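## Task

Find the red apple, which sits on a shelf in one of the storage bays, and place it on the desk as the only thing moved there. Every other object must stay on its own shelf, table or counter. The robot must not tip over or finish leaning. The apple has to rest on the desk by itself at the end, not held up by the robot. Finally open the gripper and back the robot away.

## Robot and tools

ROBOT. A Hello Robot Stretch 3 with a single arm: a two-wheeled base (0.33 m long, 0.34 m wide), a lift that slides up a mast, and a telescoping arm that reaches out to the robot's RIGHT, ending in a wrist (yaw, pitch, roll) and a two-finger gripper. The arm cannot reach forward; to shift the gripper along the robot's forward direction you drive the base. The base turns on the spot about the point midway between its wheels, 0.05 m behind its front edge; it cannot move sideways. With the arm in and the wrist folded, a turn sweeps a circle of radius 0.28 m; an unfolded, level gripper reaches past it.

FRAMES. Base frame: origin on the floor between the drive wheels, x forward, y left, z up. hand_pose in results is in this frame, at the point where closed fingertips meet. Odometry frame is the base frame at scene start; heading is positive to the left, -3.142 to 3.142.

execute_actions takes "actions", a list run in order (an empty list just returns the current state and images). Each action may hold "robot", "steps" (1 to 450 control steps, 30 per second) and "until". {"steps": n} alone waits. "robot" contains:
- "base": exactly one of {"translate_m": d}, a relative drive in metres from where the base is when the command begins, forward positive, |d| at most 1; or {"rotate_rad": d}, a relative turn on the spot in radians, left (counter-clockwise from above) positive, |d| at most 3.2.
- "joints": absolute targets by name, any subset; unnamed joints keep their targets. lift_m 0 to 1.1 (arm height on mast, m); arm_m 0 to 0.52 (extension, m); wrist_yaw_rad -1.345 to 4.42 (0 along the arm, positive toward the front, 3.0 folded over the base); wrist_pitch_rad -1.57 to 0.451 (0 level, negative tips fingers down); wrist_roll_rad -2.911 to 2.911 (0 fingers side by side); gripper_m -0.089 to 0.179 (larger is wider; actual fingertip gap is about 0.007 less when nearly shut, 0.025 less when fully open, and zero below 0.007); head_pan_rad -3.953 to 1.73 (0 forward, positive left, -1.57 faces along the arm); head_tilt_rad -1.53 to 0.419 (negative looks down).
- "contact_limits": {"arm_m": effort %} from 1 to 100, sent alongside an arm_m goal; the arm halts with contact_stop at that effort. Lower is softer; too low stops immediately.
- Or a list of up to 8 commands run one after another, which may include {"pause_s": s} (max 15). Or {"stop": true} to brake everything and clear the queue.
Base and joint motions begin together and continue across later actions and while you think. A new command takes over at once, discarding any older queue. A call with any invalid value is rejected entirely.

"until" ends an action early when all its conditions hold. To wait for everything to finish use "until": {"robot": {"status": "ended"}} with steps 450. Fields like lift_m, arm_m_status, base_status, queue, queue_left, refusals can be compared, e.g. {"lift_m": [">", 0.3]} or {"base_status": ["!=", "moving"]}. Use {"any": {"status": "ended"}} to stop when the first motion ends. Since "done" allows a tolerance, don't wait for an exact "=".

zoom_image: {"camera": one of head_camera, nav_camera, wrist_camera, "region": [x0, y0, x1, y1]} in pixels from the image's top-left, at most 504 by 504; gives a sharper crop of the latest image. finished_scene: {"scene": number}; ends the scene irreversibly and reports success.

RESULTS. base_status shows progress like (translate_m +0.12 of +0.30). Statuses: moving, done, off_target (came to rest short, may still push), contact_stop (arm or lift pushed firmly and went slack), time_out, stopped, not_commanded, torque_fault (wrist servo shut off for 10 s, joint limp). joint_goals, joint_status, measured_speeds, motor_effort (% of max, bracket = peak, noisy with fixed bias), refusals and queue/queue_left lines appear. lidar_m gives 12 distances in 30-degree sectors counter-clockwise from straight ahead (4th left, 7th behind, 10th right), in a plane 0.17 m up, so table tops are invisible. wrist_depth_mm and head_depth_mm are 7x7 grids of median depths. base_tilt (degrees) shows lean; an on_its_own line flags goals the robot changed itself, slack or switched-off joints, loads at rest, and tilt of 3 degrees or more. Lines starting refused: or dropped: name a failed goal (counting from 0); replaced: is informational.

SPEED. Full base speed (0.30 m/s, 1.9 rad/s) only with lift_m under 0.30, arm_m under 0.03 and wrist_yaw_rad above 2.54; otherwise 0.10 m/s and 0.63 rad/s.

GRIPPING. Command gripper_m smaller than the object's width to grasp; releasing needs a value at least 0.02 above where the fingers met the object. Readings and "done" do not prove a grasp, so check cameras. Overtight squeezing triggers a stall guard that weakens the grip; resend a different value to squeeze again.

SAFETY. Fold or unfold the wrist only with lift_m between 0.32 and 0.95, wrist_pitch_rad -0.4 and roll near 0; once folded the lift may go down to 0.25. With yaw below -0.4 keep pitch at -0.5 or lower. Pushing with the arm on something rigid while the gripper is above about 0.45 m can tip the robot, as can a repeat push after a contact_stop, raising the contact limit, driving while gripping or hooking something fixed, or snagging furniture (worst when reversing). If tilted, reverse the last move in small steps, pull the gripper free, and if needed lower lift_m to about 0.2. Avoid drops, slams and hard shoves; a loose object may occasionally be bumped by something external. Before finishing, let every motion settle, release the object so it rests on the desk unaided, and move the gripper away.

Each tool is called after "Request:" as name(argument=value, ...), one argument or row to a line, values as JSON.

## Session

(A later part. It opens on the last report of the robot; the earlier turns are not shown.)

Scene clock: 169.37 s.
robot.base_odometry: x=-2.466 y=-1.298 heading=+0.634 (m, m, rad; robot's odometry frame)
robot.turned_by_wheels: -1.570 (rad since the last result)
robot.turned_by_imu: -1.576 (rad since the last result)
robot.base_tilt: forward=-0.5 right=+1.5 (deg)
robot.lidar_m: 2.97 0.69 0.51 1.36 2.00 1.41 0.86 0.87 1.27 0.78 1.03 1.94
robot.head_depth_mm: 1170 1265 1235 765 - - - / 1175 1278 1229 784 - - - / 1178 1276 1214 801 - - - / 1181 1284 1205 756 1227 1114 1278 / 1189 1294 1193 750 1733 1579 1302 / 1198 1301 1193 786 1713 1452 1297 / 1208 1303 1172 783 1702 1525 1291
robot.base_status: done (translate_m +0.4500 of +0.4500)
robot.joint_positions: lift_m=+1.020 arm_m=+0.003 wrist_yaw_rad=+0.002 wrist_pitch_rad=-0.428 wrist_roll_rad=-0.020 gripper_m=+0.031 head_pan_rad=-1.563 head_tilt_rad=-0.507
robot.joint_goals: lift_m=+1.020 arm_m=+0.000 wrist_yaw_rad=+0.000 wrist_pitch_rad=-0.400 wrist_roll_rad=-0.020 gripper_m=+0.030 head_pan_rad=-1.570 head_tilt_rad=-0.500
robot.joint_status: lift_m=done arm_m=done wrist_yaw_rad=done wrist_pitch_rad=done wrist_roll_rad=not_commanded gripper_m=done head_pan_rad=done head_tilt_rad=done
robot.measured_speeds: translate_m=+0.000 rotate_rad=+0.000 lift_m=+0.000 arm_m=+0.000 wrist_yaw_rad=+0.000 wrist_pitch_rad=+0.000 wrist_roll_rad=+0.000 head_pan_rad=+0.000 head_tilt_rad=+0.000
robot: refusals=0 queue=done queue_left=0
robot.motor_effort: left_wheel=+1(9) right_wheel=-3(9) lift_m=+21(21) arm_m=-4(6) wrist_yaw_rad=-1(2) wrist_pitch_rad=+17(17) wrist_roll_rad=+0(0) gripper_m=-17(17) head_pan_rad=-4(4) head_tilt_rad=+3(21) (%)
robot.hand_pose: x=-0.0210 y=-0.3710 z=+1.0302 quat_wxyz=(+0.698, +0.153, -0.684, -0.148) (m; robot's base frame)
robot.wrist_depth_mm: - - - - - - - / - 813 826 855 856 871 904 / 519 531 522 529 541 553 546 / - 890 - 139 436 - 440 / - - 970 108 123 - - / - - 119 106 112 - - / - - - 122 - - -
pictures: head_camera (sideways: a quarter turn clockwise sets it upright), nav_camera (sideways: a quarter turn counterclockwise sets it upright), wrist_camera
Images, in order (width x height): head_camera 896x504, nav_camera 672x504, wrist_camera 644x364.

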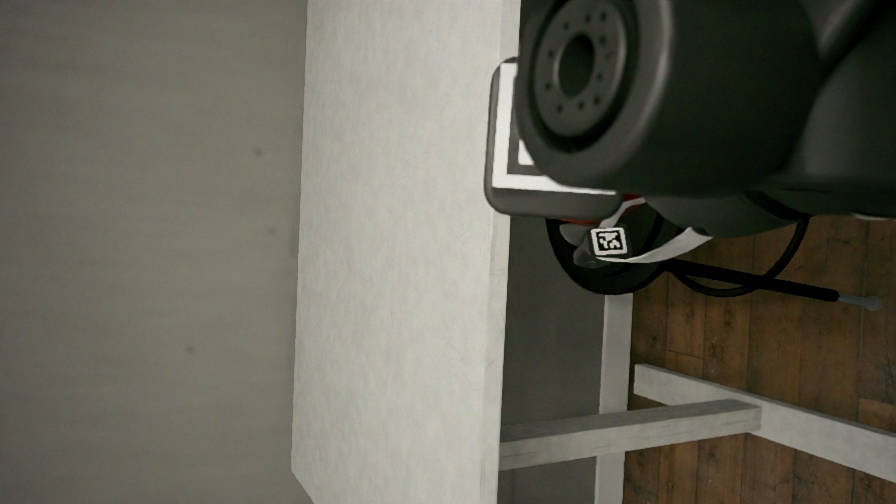

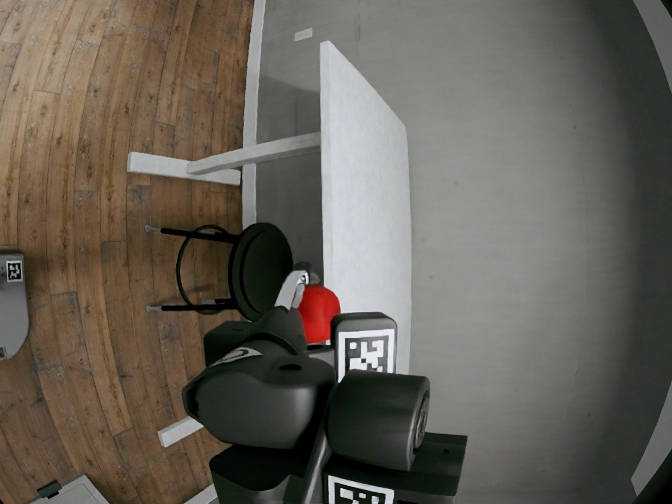

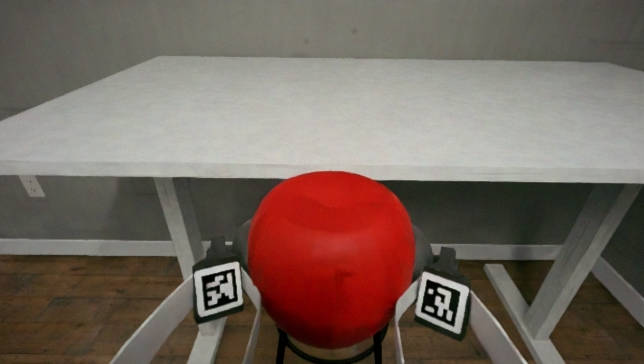

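Request:
execute_actions(
  actions=[
    {"robot":[{"joints":{"arm_m":0.51},"contact_limits":{"arm_m":14}},{"joints":{"lift_m":0.985}}],"steps":450,"until":{"robot":{"status":"ended"}}},
  ],
)

Scene clock: 179.30 s.
robot.base_odometry: x=-2.466 y=-1.298 heading=+0.634 (m, m, rad; robot's odometry frame)
robot.turned_by_wheels: +0.000 (rad since the last result)
robot.turned_by_imu: -0.001 (rad since the last result)
robot.base_tilt: forward=-0.5 right=+1.5 (deg)
robot.lidar_m: 2.96 0.70 0.51 1.35 2.00 1.41 0.86 0.87 1.27 0.78 1.03 1.93
robot.head_depth_mm: 1171 1257 - 747 1679 1601 1324 / 1179 1266 1044 761 1617 1469 1275 / 1177 1274 1214 756 1162 1463 1310 / 1185 1285 1201 752 1158 1457 1278 / 1195 1289 1188 751 1732 1575 1302 / 1190 1300 1180 786 1719 1447 1307 / 1201 1300 1173 782 1695 1526 1296
robot.base_status: done (translate_m +0.4500 of +0.4500)
robot.joint_positions: lift_m=+0.985 arm_m=+0.510 wrist_yaw_rad=+0.001 wrist_pitch_rad=-0.429 wrist_roll_rad=-0.020 gripper_m=+0.031 head_pan_rad=-1.563 head_tilt_rad=-0.507
robot.joint_goals: lift_m=+0.985 arm_m=+0.510 wrist_yaw_rad=+0.000 wrist_pitch_rad=-0.400 wrist_roll_rad=-0.020 gripper_m=+0.030 head_pan_rad=-1.570 head_tilt_rad=-0.500
robot.joint_status: lift_m=done arm_m=done wrist_yaw_rad=done wrist_pitch_rad=done wrist_roll_rad=not_commanded gripper_m=done head_pan_rad=done head_tilt_rad=done
robot.measured_speeds: translate_m=+0.000 rotate_rad=+0.000 lift_m=+0.000 arm_m=+0.000 wrist_yaw_rad=+0.000 wrist_pitch_rad=+0.000 wrist_roll_rad=+0.000 head_pan_rad=+0.000 head_tilt_rad=+0.000
robot: refusals=0 queue=done queue_left=0
robot.motor_effort: left_wheel=+1(1) right_wheel=-3(3) lift_m=+17(22) arm_m=+3(3) wrist_yaw_rad=-1(2) wrist_pitch_rad=+17(17) wrist_roll_rad=+1(0) gripper_m=-17(17) head_pan_rad=-3(4) head_tilt_rad=+2(3) (%)
robot.contact_limits: arm_m 14 (drawing in: default 24, maximum 39; extending or still: default 31, maximum 51)
robot.hand_pose: x=-0.0213 y=-0.8777 z=+0.9954 quat_wxyz=(+0.698, +0.152, -0.684, -0.149) (m; robot's base frame)
robot.wrist_depth_mm: 623 608 615 619 609 603 603 / 665 656 637 648 637 647 654 / 427 426 427 434 436 439 447 / 313 314 318 139 322 324 322 / 249 248 239 108 124 252 253 / 205 206 118 106 112 207 211 / 175 174 175 122 172 177 178
pictures: head_camera (sideways: a quarter turn clockwise sets it upright), nav_camera (sideways: a quarter turn counterclockwise sets it upright), wrist_camera
Images, in order (width x height): head_camera 896x504, nav_camera 672x504, wrist_camera 644x364.

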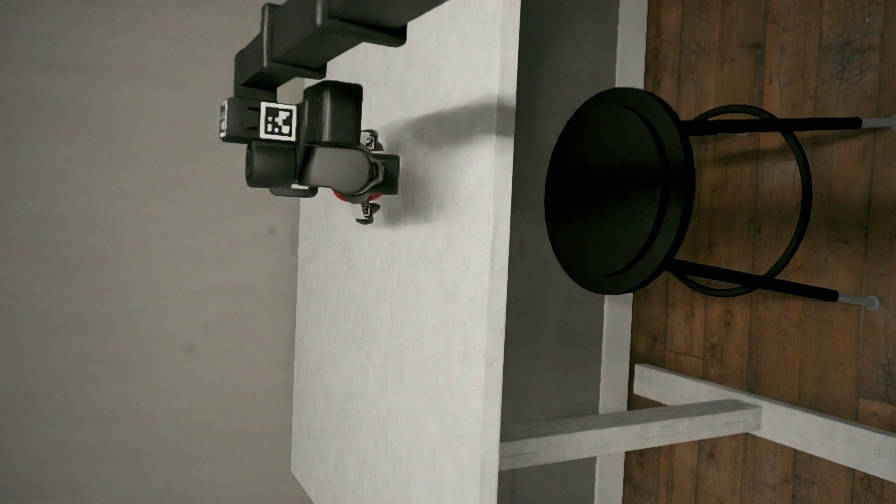

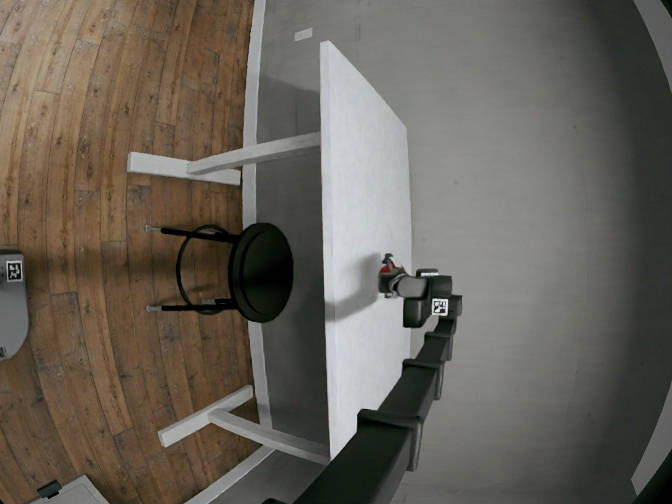

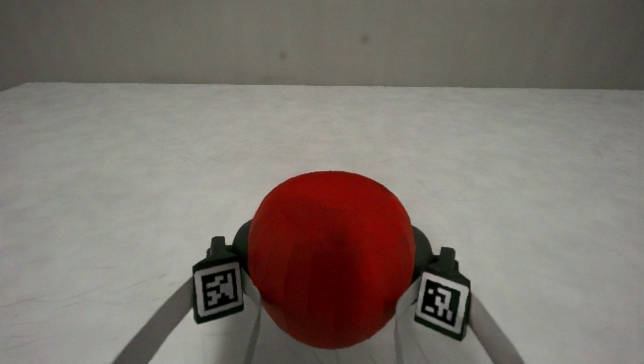

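Three mm less than at +0.03, so lower by 0.027.

Request:
execute_actions(
  actions=[
    {"robot":[{"joints":{"lift_m":0.958}},{"joints":{"gripper_m":0.15}},{"joints":{"arm_m":0.0,"lift_m":0.975}}],"steps":450,"until":{"robot":{"status":"ended"}}},
  ],
)

Scene clock: 200.20 s.
robot.base_odometry: x=-2.466 y=-1.298 heading=+0.634 (m, m, rad; robot's odometry frame)
robot.turned_by_wheels: +0.000 (rad since the last result)
robot.turned_by_imu: -0.001 (rad since the last result)
robot.base_tilt: forward=-0.4 right=+1.4 (deg)
robot.lidar_m: 2.97 0.70 0.51 1.35 2.00 1.41 0.86 0.87 1.27 0.78 1.03 1.93
robot.head_depth_mm: 1171 1263 1239 765 1678 - - / 1175 1272 1232 763 1642 - - / 1183 1274 1216 761 1415 - - / 1186 1297 1207 754 1157 1472 1277 / 1191 1293 1198 749 1724 1564 1300 / 1194 1298 1190 787 1720 1440 1299 / 1199 1309 1176 784 1699 1532 1296
robot.base_status: done (translate_m +0.4500 of +0.4500)
robot.joint_positions: lift_m=+0.975 arm_m=+0.003 wrist_yaw_rad=+0.001 wrist_pitch_rad=-0.420 wrist_roll_rad=-0.020 gripper_m=+0.150 head_pan_rad=-1.563 head_tilt_rad=-0.507
robot.joint_goals: lift_m=+0.975 arm_m=+0.000 wrist_yaw_rad=+0.000 wrist_pitch_rad=-0.400 wrist_roll_rad=-0.020 gripper_m=+0.150 head_pan_rad=-1.570 head_tilt_rad=-0.500
robot.joint_status: lift_m=done arm_m=done wrist_yaw_rad=done wrist_pitch_rad=done wrist_roll_rad=not_commanded gripper_m=done head_pan_rad=done head_tilt_rad=done
robot.measured_speeds: translate_m=+0.000 rotate_rad=+0.000 lift_m=+0.000 arm_m=+0.000 wrist_yaw_rad=+0.000 wrist_pitch_rad=+0.000 wrist_roll_rad=+0.000 head_pan_rad=+0.000 head_tilt_rad=+0.000
robot: refusals=0 queue=done queue_left=0
robot.motor_effort: left_wheel=+2(1) right_wheel=-3(3) lift_m=+20(23) arm_m=-5(3) wrist_yaw_rad=-1(1) wrist_pitch_rad=+12(17) wrist_roll_rad=+0(0) gripper_m=+0(82) head_pan_rad=-4(3) head_tilt_rad=+3(3) (%)
robot.hand_pose: x=-0.0213 y=-0.3721 z=+0.9871 quat_wxyz=(+0.699, +0.149, -0.684, -0.146) (m; robot's base frame)
robot.wrist_depth_mm: - - - - - - - / - 677 675 609 702 690 714 / 452 413 425 426 432 440 443 / - - - - - - - / - - - 847 - - - / - - - 782 - - - / - - - - - - -
pictures: head_camera (sideways: a quarter turn clockwise sets it upright), nav_camera (sideways: a quarter turn counterclockwise sets it upright), wrist_camera
Images, in order (width x height): head_camera 896x504, nav_camera 672x504, wrist_camera 644x364.

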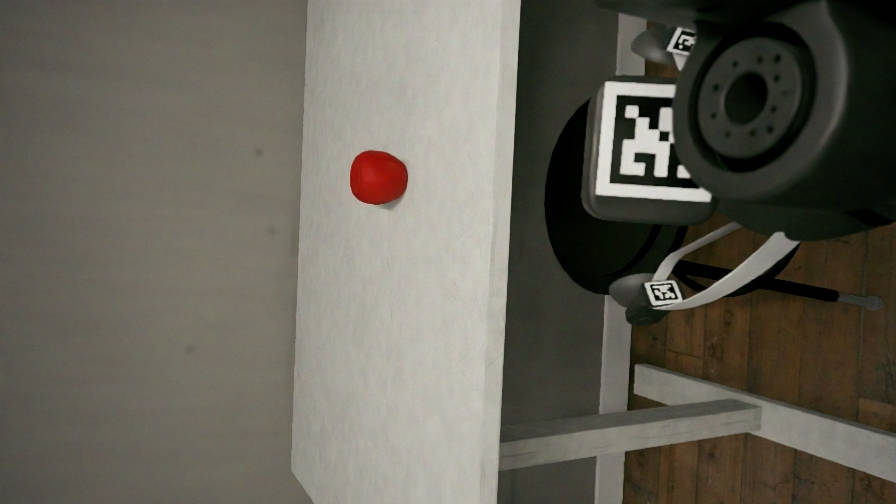

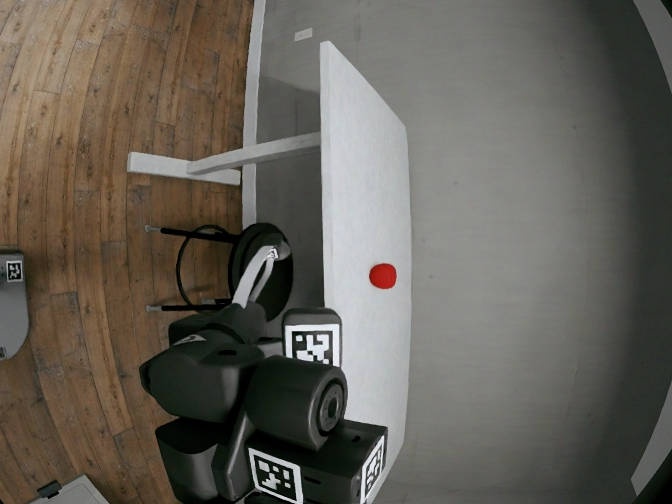

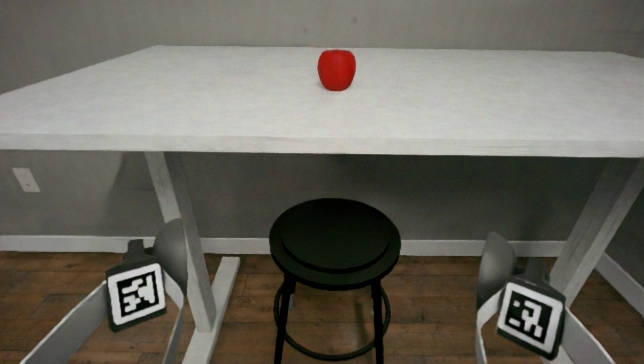

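Request:
finished_scene(
  scene=2,
)

The scene is finished: the task was done.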